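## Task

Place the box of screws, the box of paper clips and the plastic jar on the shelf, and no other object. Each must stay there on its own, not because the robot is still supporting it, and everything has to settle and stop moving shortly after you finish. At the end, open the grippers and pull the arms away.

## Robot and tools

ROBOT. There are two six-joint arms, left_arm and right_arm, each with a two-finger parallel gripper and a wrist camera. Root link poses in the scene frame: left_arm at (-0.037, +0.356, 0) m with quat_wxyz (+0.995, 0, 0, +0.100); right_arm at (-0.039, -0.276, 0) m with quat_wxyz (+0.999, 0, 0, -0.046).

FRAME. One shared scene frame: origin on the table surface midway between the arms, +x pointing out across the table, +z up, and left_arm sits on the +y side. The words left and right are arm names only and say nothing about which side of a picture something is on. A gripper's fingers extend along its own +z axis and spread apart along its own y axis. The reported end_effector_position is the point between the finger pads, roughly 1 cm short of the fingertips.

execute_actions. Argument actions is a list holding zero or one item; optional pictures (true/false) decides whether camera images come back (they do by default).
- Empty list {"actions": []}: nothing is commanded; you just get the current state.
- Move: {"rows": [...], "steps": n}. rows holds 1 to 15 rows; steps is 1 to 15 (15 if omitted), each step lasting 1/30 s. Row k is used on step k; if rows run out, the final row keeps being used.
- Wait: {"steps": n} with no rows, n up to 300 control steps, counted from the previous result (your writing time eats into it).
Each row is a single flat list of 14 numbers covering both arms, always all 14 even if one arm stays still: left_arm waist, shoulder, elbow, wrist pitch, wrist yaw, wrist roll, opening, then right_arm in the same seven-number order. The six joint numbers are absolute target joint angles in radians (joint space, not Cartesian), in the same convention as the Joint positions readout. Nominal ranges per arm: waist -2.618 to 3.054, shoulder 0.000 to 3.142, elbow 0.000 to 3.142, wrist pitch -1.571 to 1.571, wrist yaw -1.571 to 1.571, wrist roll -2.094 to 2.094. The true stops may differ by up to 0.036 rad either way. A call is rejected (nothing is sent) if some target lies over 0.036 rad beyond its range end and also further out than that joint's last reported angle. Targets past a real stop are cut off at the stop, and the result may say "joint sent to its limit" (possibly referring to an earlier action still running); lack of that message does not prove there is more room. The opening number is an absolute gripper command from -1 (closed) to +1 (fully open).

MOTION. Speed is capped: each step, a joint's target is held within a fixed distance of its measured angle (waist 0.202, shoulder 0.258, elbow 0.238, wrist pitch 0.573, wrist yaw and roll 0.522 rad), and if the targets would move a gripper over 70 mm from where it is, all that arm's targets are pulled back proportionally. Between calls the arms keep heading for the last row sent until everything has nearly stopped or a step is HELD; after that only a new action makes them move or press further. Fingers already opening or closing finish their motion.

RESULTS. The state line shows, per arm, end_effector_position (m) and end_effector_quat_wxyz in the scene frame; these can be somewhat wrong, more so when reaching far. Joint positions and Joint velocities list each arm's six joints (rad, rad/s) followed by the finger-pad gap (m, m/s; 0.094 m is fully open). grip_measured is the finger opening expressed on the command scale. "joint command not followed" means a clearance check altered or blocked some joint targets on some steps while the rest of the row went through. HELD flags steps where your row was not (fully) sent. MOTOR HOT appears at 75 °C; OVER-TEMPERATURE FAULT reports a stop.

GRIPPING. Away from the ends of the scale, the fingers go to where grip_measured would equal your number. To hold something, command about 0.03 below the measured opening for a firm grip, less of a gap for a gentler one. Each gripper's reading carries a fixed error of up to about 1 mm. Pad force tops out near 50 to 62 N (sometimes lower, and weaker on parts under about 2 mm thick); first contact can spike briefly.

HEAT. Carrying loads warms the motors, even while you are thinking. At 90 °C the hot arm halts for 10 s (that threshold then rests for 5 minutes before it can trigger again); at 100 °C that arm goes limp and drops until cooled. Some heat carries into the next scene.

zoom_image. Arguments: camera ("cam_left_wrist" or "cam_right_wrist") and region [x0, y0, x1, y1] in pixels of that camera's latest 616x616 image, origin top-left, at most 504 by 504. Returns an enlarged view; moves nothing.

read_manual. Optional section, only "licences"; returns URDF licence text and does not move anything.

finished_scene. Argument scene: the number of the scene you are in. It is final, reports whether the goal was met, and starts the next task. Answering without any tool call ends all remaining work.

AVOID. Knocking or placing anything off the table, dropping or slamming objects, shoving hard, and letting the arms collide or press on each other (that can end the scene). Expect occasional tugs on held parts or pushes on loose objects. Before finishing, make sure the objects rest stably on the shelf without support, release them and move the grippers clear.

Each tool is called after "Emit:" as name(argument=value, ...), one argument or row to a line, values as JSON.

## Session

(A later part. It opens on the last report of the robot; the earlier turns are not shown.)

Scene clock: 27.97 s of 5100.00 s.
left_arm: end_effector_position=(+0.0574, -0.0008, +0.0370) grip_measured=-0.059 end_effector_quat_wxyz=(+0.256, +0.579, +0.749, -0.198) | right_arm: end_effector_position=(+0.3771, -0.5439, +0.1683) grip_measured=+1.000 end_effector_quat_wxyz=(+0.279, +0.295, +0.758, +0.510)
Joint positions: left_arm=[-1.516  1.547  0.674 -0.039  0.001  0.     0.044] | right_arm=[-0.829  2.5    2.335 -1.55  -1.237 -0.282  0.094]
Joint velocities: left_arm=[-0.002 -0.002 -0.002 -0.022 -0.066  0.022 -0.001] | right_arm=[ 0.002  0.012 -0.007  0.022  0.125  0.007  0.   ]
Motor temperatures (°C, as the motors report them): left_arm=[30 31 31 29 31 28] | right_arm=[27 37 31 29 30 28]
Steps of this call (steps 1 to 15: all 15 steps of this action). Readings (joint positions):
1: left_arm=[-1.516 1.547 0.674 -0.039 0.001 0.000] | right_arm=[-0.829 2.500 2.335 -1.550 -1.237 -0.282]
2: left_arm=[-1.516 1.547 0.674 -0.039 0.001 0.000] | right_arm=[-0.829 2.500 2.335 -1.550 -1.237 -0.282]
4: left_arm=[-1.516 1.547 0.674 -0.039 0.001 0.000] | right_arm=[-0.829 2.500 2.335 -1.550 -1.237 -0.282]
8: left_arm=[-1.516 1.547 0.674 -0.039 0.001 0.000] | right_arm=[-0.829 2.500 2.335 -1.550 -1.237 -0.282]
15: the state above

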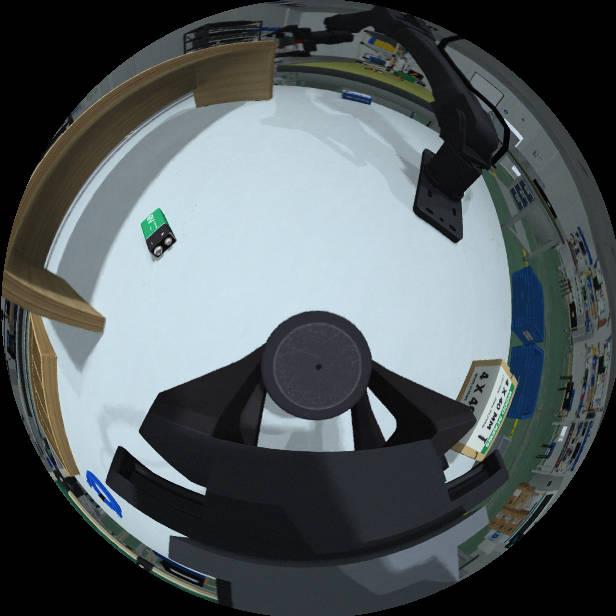

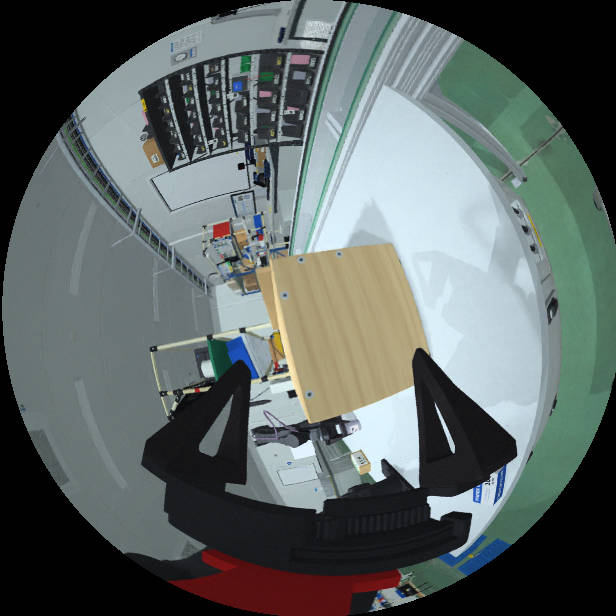

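Emit:
execute_actions(
  actions=[
    {"rows":[[-1.52,1.42,1.655,-1.134,0,0,-0.1,-0.829,2.5,2.335,-1.55,-1.242,-0.282,1]]},
  ],
  pictures=false,
)

Emit:
execute_actions(
  actions=[
    {"rows":[[-0.94,1.42,1.7,-1.17,0,0,-0.1,-0.829,2.5,2.335,-1.55,-1.242,-0.282,1]]},
  ],
  pictures=false,
)

Emit:
execute_actions(
  actions=[
    {"rows":[[-0.94,1.6,1.9,-1.17,0,0,-0.1,-0.829,2.5,2.335,-1.55,-1.242,-0.282,1],[-0.94,1.7,2.0,-1.17,0,0,-0.1,-0.829,2.5,2.335,-1.55,-1.242,-0.282,1],[-0.94,1.8,2.1,-1.17,0,0,-0.1,-0.829,2.5,2.335,-1.55,-1.242,-0.282,1],[-0.94,1.9,2.2,-1.17,0,0,-0.1,-0.829,2.5,2.335,-1.55,-1.242,-0.282,1],[-0.94,2.0,2.3,-1.17,0,0,-0.1,-0.829,2.5,2.335,-1.55,-1.242,-0.282,1],[-0.94,2.04,2.33,-1.17,0,0,-0.1,-0.829,2.5,2.335,-1.55,-1.242,-0.282,1]]},
  ],
)

Scene clock: 30.13 s of 5100.00 s.
left_arm: end_effector_position=(+0.0595, -0.0085, +0.3064) grip_measured=-0.059 end_effector_quat_wxyz=(+0.287, +0.570, +0.737, -0.222) | right_arm: end_effector_position=(+0.3771, -0.5439, +0.1683) grip_measured=+1.000 end_effector_quat_wxyz=(+0.279, +0.295, +0.758, +0.510)
Joint positions: left_arm=[-1.516  1.427  1.637 -1.039  0.001  0.001  0.044] | right_arm=[-0.829  2.5    2.335 -1.55  -1.237 -0.282  0.094]
Joint velocities: left_arm=[-0.002 -0.33   0.369 -0.271  0.022 -0.007 -0.   ] | right_arm=[ 0.012  0.017  0.012 -0.022 -0.051 -0.022  0.   ]
Motor temperatures (°C, as the motors report them): left_arm=[30 31 31 29 31 28] | right_arm=[27 37 31 29 30 28]
Steps of this call (steps 1 to 15: the robot went on to your last target; steps 16 to 50: nothing new was sent; steps 51 to 65: all 15 steps of this action). Readings (joint positions):
51: left_arm=[-1.516 1.536 0.716 -0.132 0.001 0.001] | right_arm=[-0.829 2.500 2.335 -1.550 -1.237 -0.282]
52: left_arm=[-1.516 1.520 0.779 -0.267 0.001 0.001] | right_arm=[-0.829 2.500 2.335 -1.550 -1.237 -0.282]
54: left_arm=[-1.516 1.484 0.923 -0.504 0.001 0.001] | right_arm=[-0.829 2.500 2.335 -1.550 -1.237 -0.282]
58: left_arm=[-1.516 1.455 1.238 -0.871 0.001 0.001] | right_arm=[-0.829 2.500 2.335 -1.550 -1.237 -0.282]
65: the state above

Scene clock: 30.63 s of 5100.00 s.
left_arm: end_effector_position=(+0.2306, +0.1212, +0.2979) grip_measured=-0.059 end_effector_quat_wxyz=(+0.296, +0.338, +0.887, -0.108) | right_arm: end_effector_position=(+0.3771, -0.5439, +0.1683) grip_measured=+1.000 end_effector_quat_wxyz=(+0.279, +0.295, +0.758, +0.510)
Joint positions: left_arm=[-0.93   1.433  1.675 -1.171 -0.01   0.001  0.044] | right_arm=[-0.829  2.5    2.335 -1.55  -1.237 -0.282  0.094]
Joint velocities: left_arm=[-0.046 -0.007  0.002 -0.081  0.066 -0.037 -0.001] | right_arm=[ 0.007 -0.022 -0.002 -0.037  0.022 -0.037  0.   ]
Motor temperatures (°C, as the motors report them): left_arm=[30 31 31 29 31 28] | right_arm=[27 37 31 29 30 28]
Steps of this call (steps 1 to 15: all 15 steps of this action). Readings (joint positions):
1: left_arm=[-1.490 1.420 1.654 -1.059 0.019 0.001] | right_arm=[-0.829 2.500 2.335 -1.550 -1.237 -0.282]
2: left_arm=[-1.440 1.419 1.668 -1.079 0.029 0.001] | right_arm=[-0.829 2.500 2.335 -1.550 -1.237 -0.282]
4: left_arm=[-1.298 1.420 1.675 -1.101 0.025 0.001] | right_arm=[-0.829 2.500 2.335 -1.550 -1.237 -0.282]
8: left_arm=[-1.005 1.431 1.675 -1.138 0.006 0.001] | right_arm=[-0.829 2.500 2.335 -1.550 -1.237 -0.282]
15: the state above

Scene clock: 31.13 s of 5100.00 s.
left_arm: end_effector_position=(+0.3505, +0.0116, +0.2363) grip_measured=-0.059 end_effector_quat_wxyz=(+0.259, +0.343, +0.898, -0.097) | right_arm: end_effector_position=(+0.3771, -0.5439, +0.1683) grip_measured=+1.000 end_effector_quat_wxyz=(+0.279, +0.295, +0.758, +0.510)
Joint positions: left_arm=[-0.931  2.11   2.284 -1.185 -0.005  0.001  0.044] | right_arm=[-0.829  2.5    2.335 -1.55  -1.237 -0.282  0.094]
Joint velocities: left_arm=[-0.007 -0.178 -0.012  0.007  0.095  0.037  0.   ] | right_arm=[ 0.007 -0.007  0.002  0.007 -0.051 -0.007  0.   ]
Motor temperatures (°C, as the motors report them): left_arm=[30 31 31 29 31 28] | right_arm=[27 37 31 29 30 28]
Steps of this call (steps 1 to 15: all 15 steps of this action). Readings (joint positions):
1: left_arm=[-0.931 1.461 1.719 -1.207 -0.009 0.001] | right_arm=[-0.829 2.500 2.335 -1.550 -1.237 -0.282]
2: left_arm=[-0.931 1.518 1.800 -1.236 -0.007 0.001] | right_arm=[-0.829 2.500 2.335 -1.550 -1.237 -0.282]
4: left_arm=[-0.931 1.660 1.972 -1.223 -0.007 0.001] | right_arm=[-0.829 2.500 2.335 -1.550 -1.237 -0.282]
8: left_arm=[-0.931 1.969 2.265 -1.170 -0.006 0.001] | right_arm=[-0.829 2.500 2.335 -1.550 -1.237 -0.282]
15: the state above

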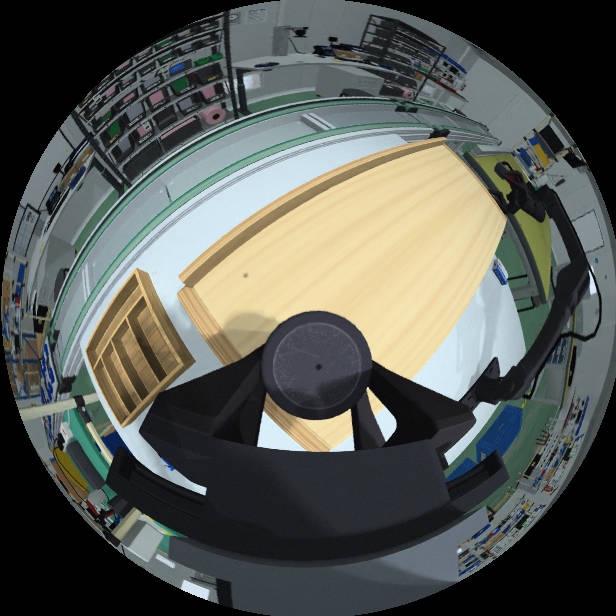

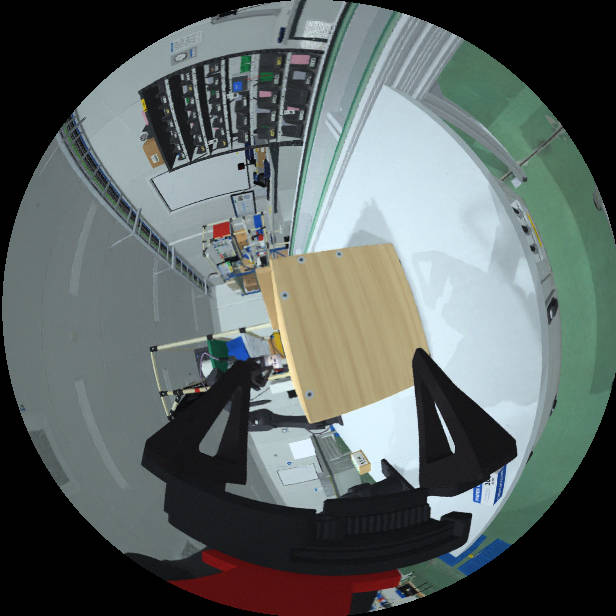

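Emit:
execute_actions(
  actions=[
    {"rows":[[-1.02,2.06,2.33,-1.17,0,0,-0.1,-0.829,2.5,2.335,-1.55,-1.242,-0.282,1]]},
  ],
)

Scene clock: 32.40 s of 5100.00 s.
left_arm: end_effector_position=(+0.3110, -0.0221, +0.2636) grip_measured=-0.059 end_effector_quat_wxyz=(+0.278, +0.384, +0.872, -0.124) | right_arm: end_effector_position=(+0.3771, -0.5439, +0.1683) grip_measured=+1.000 end_effector_quat_wxyz=(+0.279, +0.295, +0.758, +0.510)
Joint positions: left_arm=[-1.028  2.065  2.299 -1.186  0.004  0.001  0.044] | right_arm=[-0.829  2.5    2.335 -1.55  -1.237 -0.282  0.094]
Joint velocities: left_arm=[-0.002 -0.002 -0.017 -0.066  0.066  0.007 -0.001] | right_arm=[ 0.007 -0.017  0.002 -0.022  0.007 -0.037  0.   ]
Motor temperatures (°C, as the motors report them): left_arm=[30 31 32 30 31 28] | right_arm=[27 38 31 29 30 28]
Steps of this call (steps 1 to 23: the robot went on to your last target; steps 24 to 38: all 15 steps of this action). Readings (joint positions):
24: left_arm=[-0.938 2.065 2.299 -1.186 -0.008 0.001] | right_arm=[-0.829 2.500 2.335 -1.550 -1.237 -0.282]
25: left_arm=[-0.949 2.065 2.299 -1.186 -0.011 0.001] | right_arm=[-0.829 2.500 2.335 -1.550 -1.237 -0.282]
27: left_arm=[-0.982 2.065 2.299 -1.186 -0.010 0.001] | right_arm=[-0.829 2.500 2.335 -1.550 -1.237 -0.282]
31: left_arm=[-1.030 2.065 2.299 -1.186 0.002 0.001] | right_arm=[-0.829 2.500 2.335 -1.550 -1.237 -0.282]
38: the state above

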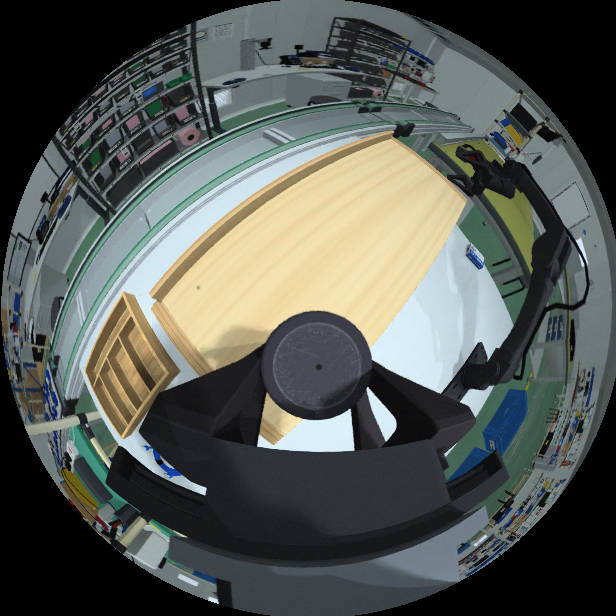

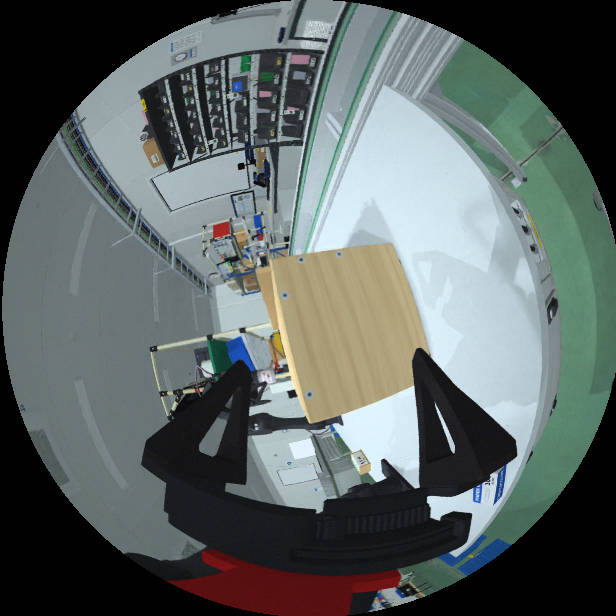

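Emit:
execute_actions(
  actions=[
    {"rows":[[-0.95,2.17,2.5,-1.2,0,0,-0.1,-0.829,2.5,2.335,-1.55,-1.242,-0.282,1]]},
  ],
)

Scene clock: 33.37 s of 5100.00 s.
left_arm: end_effector_position=(+0.3620, -0.0075, +0.2583) grip_measured=-0.059 end_effector_quat_wxyz=(+0.292, +0.345, +0.885, -0.112) | right_arm: end_effector_position=(+0.3771, -0.5439, +0.1683) grip_measured=+1.000 end_effector_quat_wxyz=(+0.279, +0.295, +0.758, +0.510)
Joint positions: left_arm=[-0.942  2.187  2.462 -1.21  -0.002  0.001  0.044] | right_arm=[-0.829  2.5    2.335 -1.55  -1.237 -0.282  0.094]
Joint velocities: left_arm=[ 0.007  0.002 -0.017  0.081  0.007 -0.007  0.   ] | right_arm=[-0.007  0.007  0.007 -0.022  0.022 -0.022  0.   ]
Motor temperatures (°C, as the motors report them): left_arm=[30 32 32 30 31 28] | right_arm=[27 38 31 29 30 28]
Steps of this call (steps 1 to 14: the robot went on to your last target; steps 15 to 29: all 15 steps of this action). Readings (joint positions):
15: left_arm=[-1.023 2.089 2.343 -1.212 0.008 0.001] | right_arm=[-0.829 2.500 2.335 -1.550 -1.237 -0.282]
16: left_arm=[-1.014 2.119 2.399 -1.220 0.010 0.001] | right_arm=[-0.829 2.500 2.335 -1.550 -1.237 -0.282]
18: left_arm=[-0.986 2.157 2.454 -1.203 0.010 0.001] | right_arm=[-0.829 2.500 2.335 -1.550 -1.237 -0.282]
22: left_arm=[-0.944 2.182 2.462 -1.205 0.001 0.001] | right_arm=[-0.829 2.500 2.335 -1.550 -1.237 -0.282]
29: the state above

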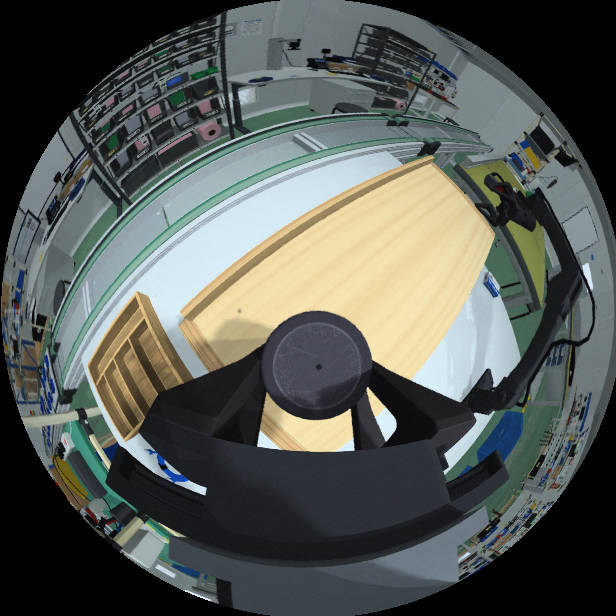

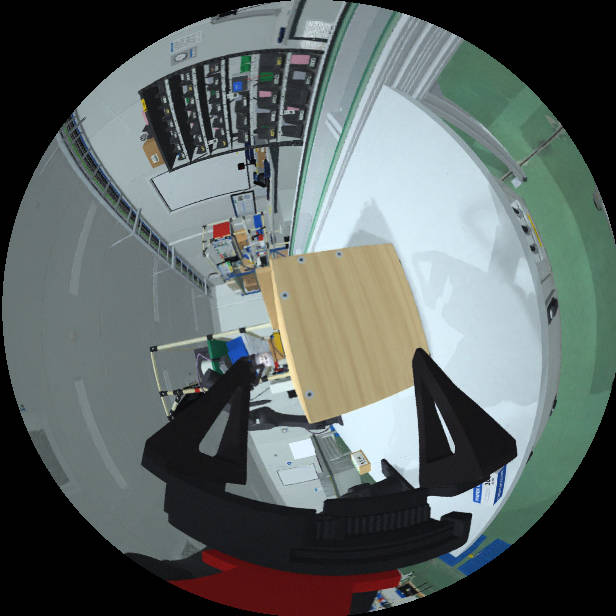

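Emit:
execute_actions(
  actions=[
    {"rows":[[-0.95,2.2,2.5,-1.18,0,0,-0.1,-0.829,2.5,2.335,-1.55,-1.242,-0.282,1],[-0.95,2.22,2.5,-1.16,0,0,-0.1,-0.829,2.5,2.335,-1.55,-1.242,-0.282,1],[-0.95,2.24,2.5,-1.14,0,0,-0.1,-0.829,2.5,2.335,-1.55,-1.242,-0.282,1],[-0.95,2.26,2.5,-1.12,0,0,-0.1,-0.829,2.5,2.335,-1.55,-1.242,-0.282,1]]},
  ],
)

Scene clock: 34.43 s of 5100.00 s.
left_arm: end_effector_position=(+0.3773, -0.0212, +0.2214) grip_measured=-0.059 end_effector_quat_wxyz=(+0.277, +0.346, +0.890, -0.106) | right_arm: end_effector_position=(+0.3771, -0.5439, +0.1683) grip_measured=+1.000 end_effector_quat_wxyz=(+0.279, +0.295, +0.758, +0.510)
Joint positions: left_arm=[-0.942  2.274  2.468 -1.163 -0.003  0.001  0.044] | right_arm=[-0.829  2.5    2.335 -1.55  -1.237 -0.282  0.094]
Joint velocities: left_arm=[ 0.002 -0.012 -0.012  0.022  0.022 -0.022 -0.   ] | right_arm=[-0.002 -0.017  0.012 -0.022 -0.007  0.037  0.   ]
Motor temperatures (°C, as the motors report them): left_arm=[30 32 32 30 31 28] | right_arm=[27 38 31 29 30 28]
Steps of this call (steps 1 to 17: the robot went on to your last target; steps 18 to 32: all 15 steps of this action). Readings (joint positions):
18: left_arm=[-0.942 2.226 2.456 -1.321 -0.003 0.001] | right_arm=[-0.829 2.500 2.335 -1.550 -1.237 -0.282]
19: left_arm=[-0.942 2.228 2.456 -1.319 -0.004 0.001] | right_arm=[-0.829 2.500 2.335 -1.550 -1.237 -0.282]
21: left_arm=[-0.942 2.233 2.458 -1.313 -0.003 0.001] | right_arm=[-0.829 2.500 2.335 -1.550 -1.237 -0.282]
25: left_arm=[-0.942 2.256 2.468 -1.216 -0.003 0.001] | right_arm=[-0.829 2.500 2.335 -1.550 -1.237 -0.282]
32: the state above

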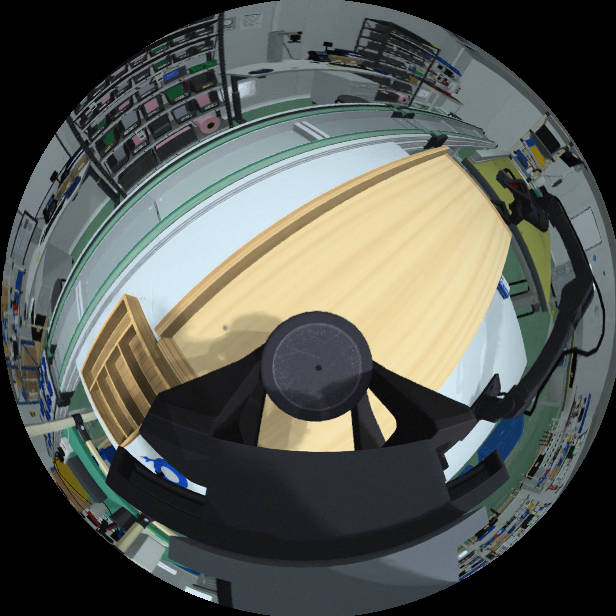

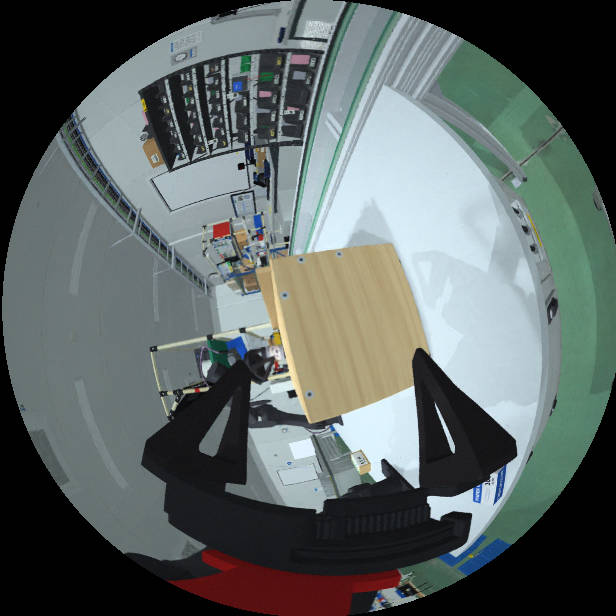

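Emit:
execute_actions(
  actions=[
    {"rows":[[-0.95,2.28,2.5,-1.1,0,0,-0.1,-0.829,2.5,2.335,-1.55,-1.242,-0.282,1],[-0.95,2.3,2.5,-1.08,0,0,-0.1,-0.829,2.5,2.335,-1.55,-1.242,-0.282,1],[-0.95,2.31,2.5,-1.07,0,0,-0.1,-0.829,2.5,2.335,-1.55,-1.242,-0.282,1]]},
  ],
  pictures=false,
)

Scene clock: 35.57 s of 5100.00 s.
left_arm: end_effector_position=(+0.3907, -0.0335, +0.2181) grip_measured=-0.059 end_effector_quat_wxyz=(+0.299, +0.344, +0.883, -0.114) | right_arm: end_effector_position=(+0.3771, -0.5439, +0.1683) grip_measured=+1.000 end_effector_quat_wxyz=(+0.279, +0.295, +0.758, +0.510)
Joint positions: left_arm=[-0.942  2.303  2.473 -1.089 -0.003  0.001  0.044] | right_arm=[-0.829  2.5    2.335 -1.55  -1.237 -0.282  0.094]
Joint velocities: left_arm=[-0.002  0.002  0.017  0.022  0.007  0.037 -0.   ] | right_arm=[ 0.002  0.002 -0.007  0.066  0.007 -0.022  0.   ]
Motor temperatures (°C, as the motors report them): left_arm=[30 32 32 30 31 28] | right_arm=[27 38 31 29 30 28]
Steps of this call (steps 1 to 15: the robot went on to your last target; steps 16 to 19: nothing new was sent; steps 20 to 34: all 15 steps of this action). Readings (joint positions):
20: left_arm=[-0.942 2.275 2.468 -1.153 -0.003 0.001] | right_arm=[-0.829 2.500 2.335 -1.550 -1.237 -0.282]
21: left_arm=[-0.942 2.278 2.468 -1.147 -0.003 0.001] | right_arm=[-0.829 2.500 2.335 -1.550 -1.237 -0.282]
23: left_arm=[-0.942 2.291 2.468 -1.127 -0.003 0.001] | right_arm=[-0.829 2.500 2.335 -1.550 -1.237 -0.282]
27: left_arm=[-0.942 2.302 2.473 -1.096 -0.003 0.001] | right_arm=[-0.829 2.500 2.335 -1.550 -1.237 -0.282]
34: the state above

Emit:
execute_actions(
  actions=[
    {"rows":[[-0.95,2.29,2.5,-1.08,0,0,1,-0.829,2.5,2.335,-1.55,-1.242,-0.282,1]],"steps":10},
  ],
)

Scene clock: 36.50 s of 5100.00 s.
left_arm: end_effector_position=(+0.3907, -0.0335, +0.2181) grip_measured=+1.000 end_effector_quat_wxyz=(+0.299, +0.344, +0.883, -0.114) | right_arm: end_effector_position=(+0.3771, -0.5439, +0.1683) grip_measured=+1.000 end_effector_quat_wxyz=(+0.279, +0.295, +0.758, +0.510)
Joint positions: left_arm=[-0.942  2.303  2.473 -1.089 -0.003  0.001  0.094] | right_arm=[-0.829  2.5    2.335 -1.55  -1.237 -0.282  0.094]
Joint velocities: left_arm=[-0.017 -0.012 -0.002 -0.051 -0.066 -0.037  0.   ] | right_arm=[-0.002 -0.017 -0.022 -0.022 -0.022 -0.022  0.   ]
Motor temperatures (°C, as the motors report them): left_arm=[30 32 32 30 31 28] | right_arm=[27 38 31 29 30 28]
Steps of this call (steps 1 to 15: the robot went on to your last target; steps 16 to 18: nothing new was sent; steps 19 to 28: all 10 steps of this action). Readings (joint positions):
19: left_arm=[-0.942 2.303 2.473 -1.089 -0.003 0.001] | right_arm=[-0.829 2.500 2.335 -1.550 -1.237 -0.282]
20: left_arm=[-0.942 2.303 2.473 -1.089 -0.003 0.001] | right_arm=[-0.829 2.500 2.335 -1.550 -1.237 -0.282]
22: left_arm=[-0.942 2.303 2.473 -1.089 -0.003 0.001] | right_arm=[-0.829 2.500 2.335 -1.550 -1.237 -0.282]
26: left_arm=[-0.942 2.303 2.473 -1.089 -0.003 0.001] | right_arm=[-0.829 2.500 2.335 -1.550 -1.237 -0.282]
28: the state above

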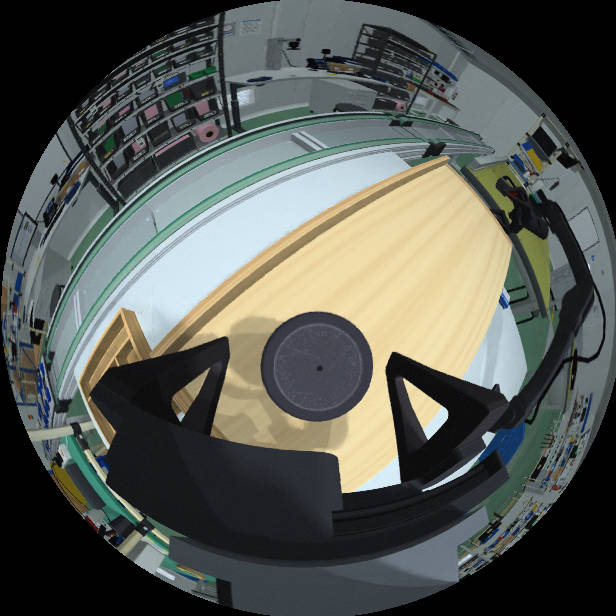

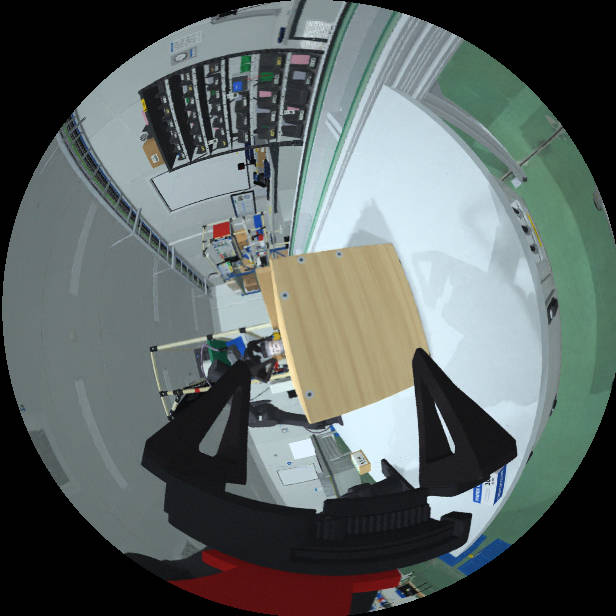

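Emit:
execute_actions(
  actions=[
    {"rows":[[-0.95,2.1,2.5,-1.2,0,0,1,-0.829,2.5,2.335,-1.55,-1.242,-0.282,1],[-0.95,2.1,2.5,-1.2,0,0,1,-0.829,2.5,2.335,-1.55,-1.242,-0.282,1],[-0.95,2.05,2.5,-1.2,0,0,1,-0.829,2.5,2.335,-1.55,-1.242,-0.282,1],[-0.95,2.0,2.45,-1.2,0,0,1,-0.829,2.5,2.335,-1.55,-1.242,-0.282,1],[-0.95,1.9,2.4,-1.2,0,0,1,-0.829,2.5,2.335,-1.55,-1.242,-0.282,1],[-0.95,1.8,2.3,-1.3,0,0,1,-0.829,2.5,2.335,-1.55,-1.242,-0.282,1],[-0.95,1.7,2.2,-1.4,0,0,1,-0.829,2.5,2.335,-1.55,-1.242,-0.282,1],[-0.95,1.6,2.1,-1.5,0,0,1,-0.829,2.5,2.335,-1.55,-1.242,-0.282,1],[-0.95,1.5,1.95,-1.5,0,0,1,-0.829,2.5,2.335,-1.55,-1.242,-0.282,1]]},
  ],
  pictures=false,
)

Emit:
execute_actions(
  actions=[
    {"rows":[[-1.96,1.5,1.9,-1.5,0,0,1,-0.829,2.5,2.335,-1.55,-1.242,-0.282,1]]},
  ],
  pictures=false,
)

Emit:
execute_actions(
  actions=[
    {"rows":[[-1.96,1.82,1.7,-1.43,0,0,1,-0.829,2.5,2.335,-1.55,-1.242,-0.282,1]]},
  ],
)

Scene clock: 38.53 s of 5100.00 s.
left_arm: end_effector_position=(+0.2355, +0.1088, +0.3081) grip_measured=+1.000 end_effector_quat_wxyz=(+0.241, +0.350, +0.900, -0.092) | right_arm: end_effector_position=(+0.3771, -0.5439, +0.1683) grip_measured=+1.000 end_effector_quat_wxyz=(+0.279, +0.295, +0.758, +0.510)
Joint positions: left_arm=[-0.942  1.628  1.983 -1.404 -0.003  0.001  0.094] | right_arm=[-0.829  2.5    2.335 -1.55  -1.237 -0.282  0.094]
Joint velocities: left_arm=[ 0.007 -1.536 -0.598 -0.667  0.11  -0.022  0.   ] | right_arm=[-0.002 -0.012  0.002 -0.007 -0.051 -0.066  0.   ]
Motor temperatures (°C, as the motors report them): left_arm=[30 33 32 31 31 28] | right_arm=[27 38 31 29 30 28]
Steps of this call (steps 1 to 15: the robot went on to your last target; steps 16 to 46: nothing new was sent; steps 47 to 61: all 15 steps of this action). Readings (joint positions):
47: left_arm=[-0.942 2.294 2.472 -1.097 -0.003 0.001] | right_arm=[-0.829 2.500 2.335 -1.550 -1.237 -0.282]
48: left_arm=[-0.942 2.283 2.469 -1.115 -0.003 0.001] | right_arm=[-0.829 2.500 2.335 -1.550 -1.237 -0.282]
50: left_arm=[-0.942 2.240 2.463 -1.138 -0.003 0.001] | right_arm=[-0.829 2.500 2.335 -1.550 -1.237 -0.282]
54: left_arm=[-0.942 2.041 2.308 -1.199 -0.003 0.001] | right_arm=[-0.829 2.500 2.335 -1.550 -1.237 -0.282]
61: the state above

Scene clock: 39.03 s of 5100.00 s.
left_arm: end_effector_position=(-0.0949, +0.0363, +0.3082) grip_measured=+1.000 end_effector_quat_wxyz=(+0.147, +0.746, +0.623, -0.184) | right_arm: end_effector_position=(+0.3771, -0.5439, +0.1683) grip_measured=+1.000 end_effector_quat_wxyz=(+0.279, +0.295, +0.758, +0.510)
Joint positions: left_arm=[-1.948  1.519  1.9   -1.476  0.011 -0.     0.094] | right_arm=[-0.829  2.5    2.335 -1.55  -1.237 -0.282  0.094]
Joint velocities: left_arm=[-0.945 -0.017  0.007 -0.125  0.271  0.022  0.   ] | right_arm=[-0.017 -0.007 -0.007 -0.022 -0.051  0.022  0.   ]
Motor temperatures (°C, as the motors report them): left_arm=[30 33 32 30 31 28] | right_arm=[27 38 31 29 30 28]
Steps of this call (steps 1 to 15: all 15 steps of this action). Readings (joint positions):
1: left_arm=[-0.964 1.578 1.963 -1.422 -0.015 0.000] | right_arm=[-0.829 2.500 2.335 -1.550 -1.237 -0.282]
2: left_arm=[-1.014 1.535 1.949 -1.439 -0.022 -0.000] | right_arm=[-0.829 2.500 2.335 -1.550 -1.237 -0.282]
4: left_arm=[-1.163 1.488 1.939 -1.463 -0.017 -0.000] | right_arm=[-0.829 2.500 2.335 -1.550 -1.237 -0.282]
8: left_arm=[-1.470 1.491 1.918 -1.472 -0.007 -0.000] | right_arm=[-0.829 2.500 2.335 -1.550 -1.237 -0.282]
15: the state above

Scene clock: 39.53 s of 5100.00 s.
left_arm: end_effector_position=(-0.1042, +0.0278, +0.1346) grip_measured=+1.000 end_effector_quat_wxyz=(-0.021, +0.774, +0.632, +0.020) | right_arm: end_effector_position=(+0.3771, -0.5439, +0.1683) grip_measured=+1.000 end_effector_quat_wxyz=(+0.279, +0.295, +0.758, +0.510)
Joint positions: left_arm=[-1.973  1.869  1.675 -1.433  0.007 -0.     0.094] | right_arm=[-0.829  2.5    2.335 -1.55  -1.237 -0.282  0.094]
Joint velocities: left_arm=[-0.007 -0.276  0.012 -0.022  0.022 -0.066  0.   ] | right_arm=[-0.007  0.012  0.002 -0.022 -0.022 -0.081  0.   ]
Motor temperatures (°C, as the motors report them): left_arm=[30 33 32 30 31 28] | right_arm=[27 38 31 29 30 28]
Steps of this call (steps 1 to 15: all 15 steps of this action). Readings (joint positions):
1: left_arm=[-1.969 1.526 1.890 -1.473 0.017 -0.000] | right_arm=[-0.829 2.500 2.335 -1.550 -1.237 -0.282]
2: left_arm=[-1.974 1.538 1.875 -1.472 0.019 -0.000] | right_arm=[-0.829 2.500 2.335 -1.550 -1.237 -0.282]
4: left_arm=[-1.973 1.597 1.836 -1.470 0.017 -0.000] | right_arm=[-0.829 2.500 2.335 -1.550 -1.237 -0.282]
8: left_arm=[-1.973 1.781 1.738 -1.444 0.012 -0.000] | right_arm=[-0.829 2.500 2.335 -1.550 -1.237 -0.282]
15: the state above

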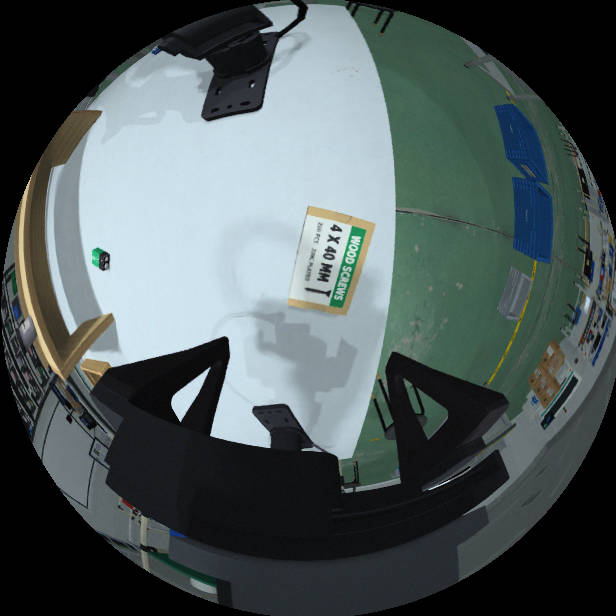

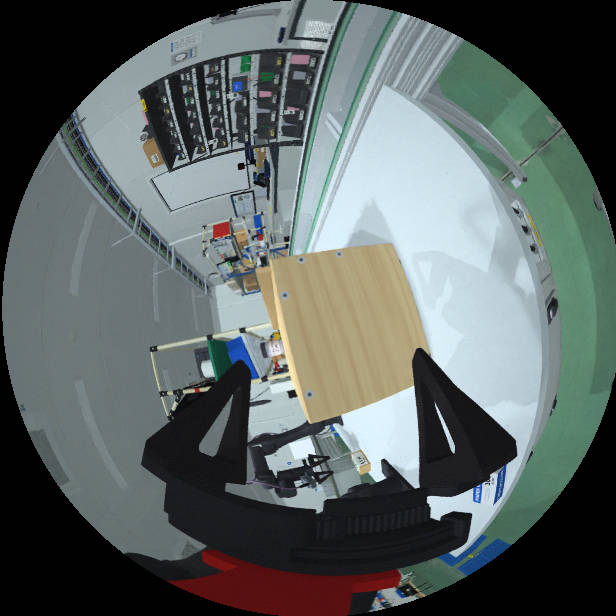

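Emit:
execute_actions(
  actions=[
    {"rows":[[-2.0,1.42,0.87,-0.33,0,0.18,1,-0.829,2.5,2.335,-1.55,-1.242,-0.282,1]]},
  ],
  pictures=false,
)

Emit:
execute_actions(
  actions=[
    {"steps":15},
  ],
)

Scene clock: 41.37 s of 5100.00 s.
left_arm: end_effector_position=(-0.1137, +0.0133, +0.0814) grip_measured=+1.000 end_effector_quat_wxyz=(+0.183, +0.799, +0.537, -0.197) | right_arm: end_effector_position=(+0.3771, -0.5439, +0.1683) grip_measured=+1.000 end_effector_quat_wxyz=(+0.279, +0.295, +0.758, +0.510)
Joint positions: left_arm=[-1.993  1.441  0.851 -0.436  0.004  0.164  0.094] | right_arm=[-0.829  2.5    2.335 -1.55  -1.237 -0.282  0.094]
Joint velocities: left_arm=[ 0.002  0.007 -0.002  0.491  0.11   0.007  0.   ] | right_arm=[-0.012  0.017 -0.002  0.007 -0.022  0.037  0.   ]
Motor temperatures (°C, as the motors report them): left_arm=[30 33 32 30 31 28] | right_arm=[27 38 31 29 30 28]
Steps of this call (steps 1 to 30: the robot went on to your last target; steps 31 to 40: nothing new was sent; steps 41 to 55: all 15 steps of this action). Readings (joint positions):
41: left_arm=[-1.974 1.797 1.612 -1.335 0.005 0.028] | right_arm=[-0.829 2.500 2.335 -1.550 -1.237 -0.282]
42: left_arm=[-1.977 1.730 1.514 -1.207 0.004 0.056] | right_arm=[-0.829 2.500 2.335 -1.550 -1.237 -0.282]
44: left_arm=[-1.986 1.572 1.324 -0.989 0.004 0.098] | right_arm=[-0.829 2.500 2.335 -1.550 -1.237 -0.282]
48: left_arm=[-1.993 1.392 1.017 -0.602 0.004 0.141] | right_arm=[-0.829 2.500 2.335 -1.550 -1.237 -0.282]
55: the state above

Scene clock: 41.87 s of 5100.00 s.
left_arm: end_effector_position=(-0.1175, -0.0033, +0.0928) grip_measured=+1.000 end_effector_quat_wxyz=(+0.211, +0.791, +0.528, -0.225) | right_arm: end_effector_position=(+0.3771, -0.5439, +0.1683) grip_measured=+1.000 end_effector_quat_wxyz=(+0.279, +0.295, +0.758, +0.510)
Joint positions: left_arm=[-1.993  1.441  0.851 -0.354  0.004  0.17   0.094] | right_arm=[-0.829  2.5    2.335 -1.55  -1.237 -0.282  0.094]
Joint velocities: left_arm=[-0.002  0.002  0.002  0.007 -0.022  0.022  0.   ] | right_arm=[ 0.017 -0.002  0.007  0.022  0.037  0.007  0.   ]
Motor temperatures (°C, as the motors report them): left_arm=[30 33 32 30 31 28] | right_arm=[27 38 31 29 30 28]
Steps of this call (steps 1 to 15: the robot went on to your last target). Readings (joint positions):
1: left_arm=[-1.993 1.441 0.851 -0.415 0.004 0.165] | right_arm=[-0.829 2.500 2.335 -1.550 -1.237 -0.282]
2: left_arm=[-1.993 1.441 0.851 -0.399 0.004 0.166] | right_arm=[-0.829 2.500 2.335 -1.550 -1.237 -0.282]
4: left_arm=[-1.993 1.441 0.851 -0.381 0.004 0.168] | right_arm=[-0.829 2.500 2.335 -1.550 -1.237 -0.282]
8: left_arm=[-1.993 1.441 0.851 -0.362 0.004 0.169] | right_arm=[-0.829 2.500 2.335 -1.550 -1.237 -0.282]
15: the state above

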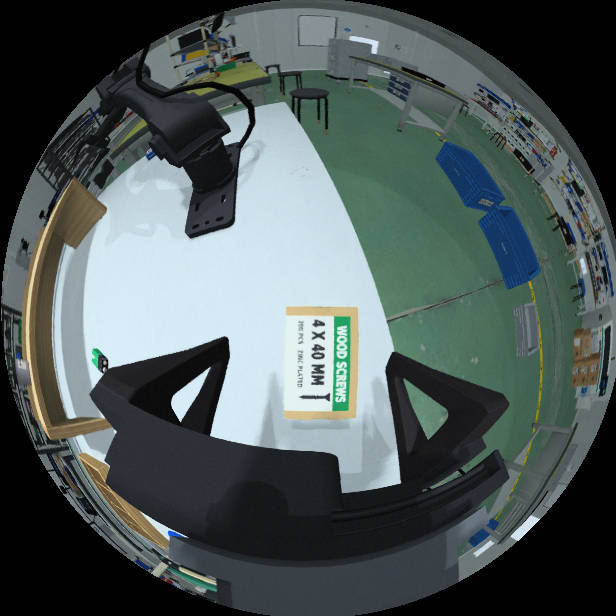

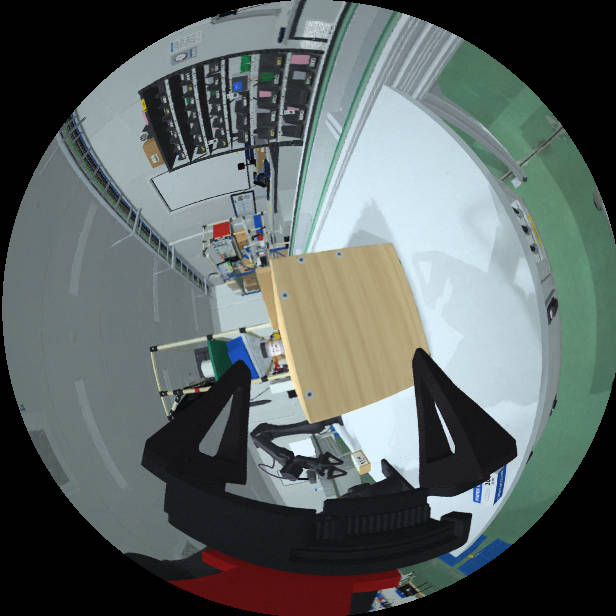

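Emit:
execute_actions(
  actions=[
    {"rows":[[-2.005,1.5,0.84,-0.24,0,0.18,1,-0.829,2.5,2.335,-1.55,-1.242,-0.282,1],[-2.005,1.53,0.82,-0.19,0,0.18,1,-0.829,2.5,2.335,-1.55,-1.242,-0.282,1],[-2.005,1.56,0.8,-0.13,0,0.18,1,-0.829,2.5,2.335,-1.55,-1.242,-0.282,1],[-2.005,1.6,0.77,-0.05,0,0.18,1,-0.829,2.5,2.335,-1.55,-1.242,-0.282,1],[-2.005,1.64,0.73,0.03,0,0.18,1,-0.829,2.5,2.335,-1.55,-1.242,-0.282,1]]},
  ],
  pictures=false,
)

Emit:
execute_actions(
  actions=[
    {"steps":10},
  ],
)

Scene clock: 45.33 s of 5100.00 s.
left_arm: end_effector_position=(-0.1218, -0.0180, +0.0218) grip_measured=+1.000 end_effector_quat_wxyz=(+0.213, +0.791, +0.527, -0.228) | right_arm: end_effector_position=(+0.3771, -0.5439, +0.1683) grip_measured=+1.000 end_effector_quat_wxyz=(+0.279, +0.295, +0.758, +0.510)
Joint positions: left_arm=[-1.995  1.652  0.726 -0.011  0.004  0.169  0.094] | right_arm=[-0.829  2.5    2.335 -1.55  -1.237 -0.282  0.094]
Joint velocities: left_arm=[-0.007  0.002 -0.007  0.125 -0.037 -0.037  0.   ] | right_arm=[-0.002 -0.012  0.012  0.066  0.007 -0.022  0.   ]
Motor temperatures (°C, as the motors report them): left_arm=[30 33 32 31 31 28] | right_arm=[27 39 31 29 30 28]
Steps of this call (steps 1 to 15: the robot went on to your last target; steps 16 to 89: nothing new was sent; steps 90 to 104: all 15 steps of this action). Readings (joint positions):
90: left_arm=[-1.993 1.447 0.851 -0.341 0.004 0.170] | right_arm=[-0.829 2.500 2.335 -1.550 -1.237 -0.282]
91: left_arm=[-1.993 1.463 0.849 -0.313 0.004 0.170] | right_arm=[-0.829 2.500 2.335 -1.550 -1.237 -0.282]
93: left_arm=[-1.993 1.518 0.832 -0.226 0.004 0.170] | right_arm=[-0.829 2.500 2.335 -1.550 -1.237 -0.282]
97: left_arm=[-1.993 1.642 0.745 -0.081 0.004 0.170] | right_arm=[-0.829 2.500 2.335 -1.550 -1.237 -0.282]
104: the state above

Scene clock: 45.67 s of 5100.00 s.
left_arm: end_effector_position=(-0.1226, -0.0214, +0.0244) grip_measured=+1.000 end_effector_quat_wxyz=(+0.219, +0.789, +0.525, -0.234) | right_arm: end_effector_position=(+0.3771, -0.5439, +0.1683) grip_measured=+1.000 end_effector_quat_wxyz=(+0.279, +0.295, +0.758, +0.510)
Joint positions: left_arm=[-1.995  1.652  0.726  0.007  0.004  0.17   0.094] | right_arm=[-0.829  2.5    2.335 -1.55  -1.237 -0.282  0.094]
Joint velocities: left_arm=[-0.002  0.007 -0.017 -0.022 -0.022 -0.007  0.   ] | right_arm=[ 0.012 -0.002 -0.002  0.022 -0.037  0.037  0.   ]
Motor temperatures (°C, as the motors report them): left_arm=[30 33 32 31 31 28] | right_arm=[27 39 31 29 30 28]
Steps of this call (steps 1 to 10: the robot went on to your last target). Readings (joint positions):
1: left_arm=[-1.995 1.652 0.726 -0.006 0.004 0.169] | right_arm=[-0.829 2.500 2.335 -1.550 -1.237 -0.282]
2: left_arm=[-1.995 1.652 0.726 -0.003 0.004 0.170] | right_arm=[-0.829 2.500 2.335 -1.550 -1.237 -0.282]
4: left_arm=[-1.995 1.652 0.726 0.002 0.004 0.170] | right_arm=[-0.829 2.500 2.335 -1.550 -1.237 -0.282]
8: left_arm=[-1.995 1.652 0.726 0.006 0.004 0.170] | right_arm=[-0.829 2.500 2.335 -1.550 -1.237 -0.282]
10: the state above

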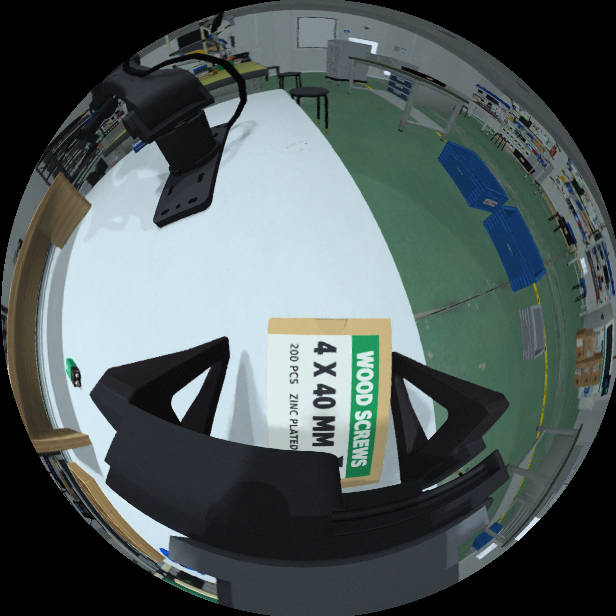

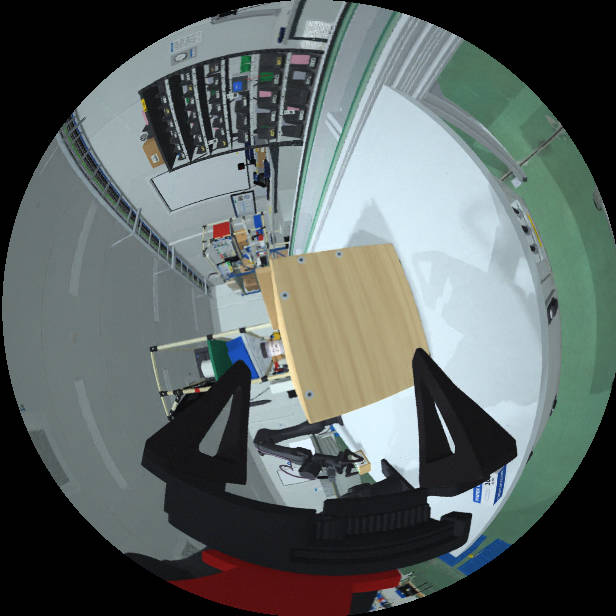

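Emit:
execute_actions(
  actions=[
    {"rows":[[-2.005,1.64,0.73,0.03,0,0.18,0.1,-0.829,2.5,2.335,-1.55,-1.242,-0.282,1]]},
  ],
  pictures=false,
)

Scene clock: 46.77 s of 5100.00 s.
left_arm: end_effector_position=(-0.1242, -0.0213, +0.0246) grip_measured=+0.254 end_effector_quat_wxyz=(+0.218, +0.790, +0.523, -0.235) | right_arm: end_effector_position=(+0.3771, -0.5439, +0.1683) grip_measured=+1.000 end_effector_quat_wxyz=(+0.279, +0.295, +0.758, +0.510)
Joint positions: left_arm=[-1.999  1.652  0.726  0.008  0.006  0.172  0.059] | right_arm=[-0.829  2.5    2.335 -1.55  -1.237 -0.282  0.094]
Joint velocities: left_arm=[ 0.002 -0.012  0.012 -0.037  0.022 -0.095  0.   ] | right_arm=[-0.027 -0.012 -0.017  0.037 -0.037  0.037  0.   ]
Motor temperatures (°C, as the motors report them): left_arm=[30 33 32 31 31 28] | right_arm=[27 39 31 29 30 28]
Steps of this call (steps 1 to 18: the robot went on to your last target; steps 19 to 33: all 15 steps of this action). Readings (joint positions):
19: left_arm=[-1.995 1.652 0.726 0.008 0.004 0.170] | right_arm=[-0.829 2.500 2.335 -1.550 -1.237 -0.282]
20: left_arm=[-1.995 1.652 0.726 0.008 0.009 0.170] | right_arm=[-0.829 2.500 2.335 -1.550 -1.237 -0.282]
22: left_arm=[-1.999 1.652 0.726 0.008 0.006 0.172] | right_arm=[-0.829 2.500 2.335 -1.550 -1.237 -0.282]
26: left_arm=[-1.999 1.652 0.726 0.008 0.006 0.172] | right_arm=[-0.829 2.500 2.335 -1.550 -1.237 -0.282]
33: the state above

Emit:
execute_actions(
  actions=[
    {"rows":[[-2.005,1.42,1.655,-1.1,0,0.18,0.2,-0.829,2.5,2.335,-1.55,-1.242,-0.282,1]]},
  ],
  pictures=false,
)

Emit:
execute_actions(
  actions=[
    {"rows":[[-1.08,1.42,1.7,-1.1,0,0,0.2,-0.829,2.5,2.335,-1.55,-1.242,-0.282,1]]},
  ],
  pictures=false,
)

Emit:
execute_actions(
  actions=[
    {"rows":[[-1.08,1.55,1.85,-1.05,0,0,0.2,-0.829,2.5,2.335,-1.55,-1.242,-0.282,1],[-1.08,1.65,1.95,-1.0,0,0,0.2,-0.829,2.5,2.335,-1.55,-1.242,-0.282,1],[-1.08,1.75,2.05,-0.95,0,0,0.2,-0.829,2.5,2.335,-1.55,-1.242,-0.282,1],[-1.08,1.85,2.15,-0.9,0,0,0.2,-0.829,2.5,2.335,-1.55,-1.242,-0.282,1],[-1.08,1.92,2.19,-0.88,0,0,0.2,-0.829,2.5,2.335,-1.55,-1.242,-0.282,1],[-1.08,1.98,2.19,-0.88,0,0,0.2,-0.829,2.5,2.335,-1.55,-1.242,-0.282,1]]},
  ],
)

Scene clock: 49.67 s of 5100.00 s.
left_arm: end_effector_position=(-0.1212, -0.0090, +0.2610) grip_measured=+0.253 end_effector_quat_wxyz=(+0.208, +0.794, +0.526, -0.223) | right_arm: end_effector_position=(+0.3771, -0.5439, +0.1683) grip_measured=+1.000 end_effector_quat_wxyz=(+0.279, +0.295, +0.758, +0.510)
Joint positions: left_arm=[-1.999  1.464  1.556 -1.042  0.005  0.172  0.059] | right_arm=[-0.829  2.5    2.335 -1.55  -1.237 -0.282  0.094]
Joint velocities: left_arm=[-0.012 -0.115  1.306 -0.198 -0.037  0.037 -0.   ] | right_arm=[ 0.017 -0.002 -0.007  0.007  0.007 -0.051  0.   ]
Motor temperatures (°C, as the motors report them): left_arm=[30 33 32 31 31 28] | right_arm=[27 39 31 29 30 28]
Steps of this call (steps 1 to 15: the robot went on to your last target; steps 16 to 72: nothing new was sent; steps 73 to 87: all 15 steps of this action). Readings (joint positions):
73: left_arm=[-1.999 1.637 0.753 -0.064 0.006 0.172] | right_arm=[-0.829 2.500 2.335 -1.550 -1.237 -0.282]
74: left_arm=[-1.999 1.613 0.789 -0.176 0.006 0.172] | right_arm=[-0.829 2.500 2.335 -1.550 -1.237 -0.282]
76: left_arm=[-1.999 1.551 0.877 -0.389 0.006 0.172] | right_arm=[-0.829 2.500 2.335 -1.550 -1.237 -0.282]
80: left_arm=[-1.999 1.478 1.122 -0.777 0.005 0.172] | right_arm=[-0.829 2.500 2.335 -1.550 -1.237 -0.282]
87: the state above

Scene clock: 50.17 s of 5100.00 s.
left_arm: end_effector_position=(+0.2066, +0.0780, +0.2981) grip_measured=+0.251 end_effector_quat_wxyz=(+0.306, +0.399, +0.855, -0.125) | right_arm: end_effector_position=(+0.3771, -0.5439, +0.1683) grip_measured=+1.000 end_effector_quat_wxyz=(+0.279, +0.295, +0.758, +0.510)
Joint positions: left_arm=[-1.068  1.45   1.668 -1.114 -0.027  0.015  0.059] | right_arm=[-0.829  2.5    2.335 -1.55  -1.237 -0.282  0.094]
Joint velocities: left_arm=[ 0.75  -0.012  0.012 -0.154 -0.418 -0.051 -0.   ] | right_arm=[-0.002  0.002 -0.002  0.007 -0.037 -0.007  0.   ]
Motor temperatures (°C, as the motors report them): left_arm=[30 33 32 31 31 28] | right_arm=[27 39 31 29 30 28]
Steps of this call (steps 1 to 15: all 15 steps of this action). Readings (joint positions):
1: left_arm=[-1.980 1.460 1.595 -1.047 0.020 0.151] | right_arm=[-0.829 2.500 2.335 -1.550 -1.237 -0.282]
2: left_arm=[-1.943 1.454 1.625 -1.051 0.037 0.127] | right_arm=[-0.829 2.500 2.335 -1.550 -1.237 -0.282]
4: left_arm=[-1.826 1.445 1.659 -1.058 0.041 0.086] | right_arm=[-0.829 2.500 2.335 -1.550 -1.237 -0.282]
8: left_arm=[-1.532 1.446 1.668 -1.082 0.023 0.041] | right_arm=[-0.829 2.500 2.335 -1.550 -1.237 -0.282]
15: the state above

Scene clock: 50.67 s of 5100.00 s.
left_arm: end_effector_position=(+0.3148, -0.0583, +0.2337) grip_measured=+0.251 end_effector_quat_wxyz=(+0.305, +0.401, +0.853, -0.137) | right_arm: end_effector_position=(+0.3771, -0.5439, +0.1683) grip_measured=+1.000 end_effector_quat_wxyz=(+0.279, +0.295, +0.758, +0.510)
Joint positions: left_arm=[-1.072  2.071  2.139 -0.957 -0.006  0.011  0.059] | right_arm=[-0.829  2.5    2.335 -1.55  -1.237 -0.282  0.094]
Joint velocities: left_arm=[-0.012 -0.002 -0.007 -0.095 -0.037  0.007  0.   ] | right_arm=[ 0.017  0.002 -0.007 -0.081 -0.037  0.051  0.   ]
Motor temperatures (°C, as the motors report them): left_arm=[30 33 32 31 31 28] | right_arm=[27 39 31 29 30 28]
Steps of this call (steps 1 to 15: all 15 steps of this action). Readings (joint positions):
1: left_arm=[-1.052 1.469 1.697 -1.139 -0.037 0.014] | right_arm=[-0.829 2.500 2.335 -1.550 -1.237 -0.282]
2: left_arm=[-1.049 1.511 1.757 -1.167 -0.040 0.014] | right_arm=[-0.829 2.500 2.335 -1.550 -1.237 -0.282]
4: left_arm=[-1.055 1.618 1.878 -1.140 -0.033 0.014] | right_arm=[-0.829 2.500 2.335 -1.550 -1.237 -0.282]
8: left_arm=[-1.066 1.879 2.099 -1.031 -0.018 0.013] | right_arm=[-0.829 2.500 2.335 -1.550 -1.237 -0.282]
15: the state above

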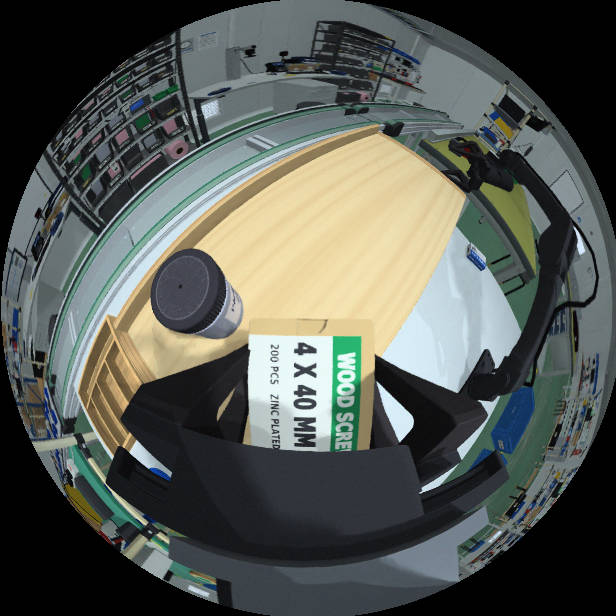

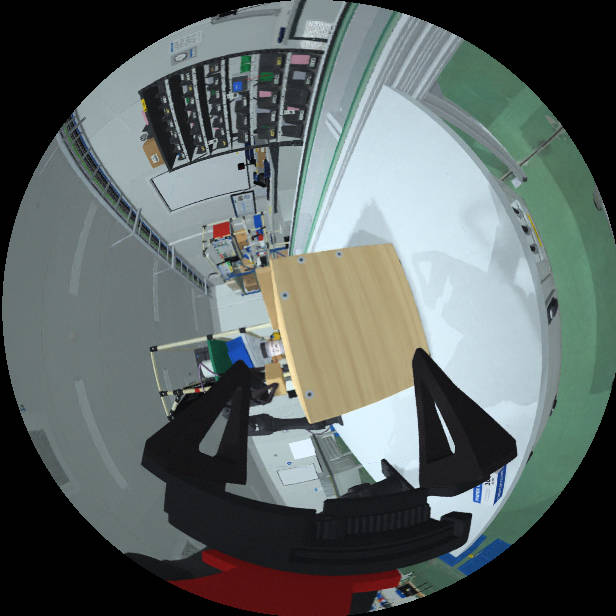

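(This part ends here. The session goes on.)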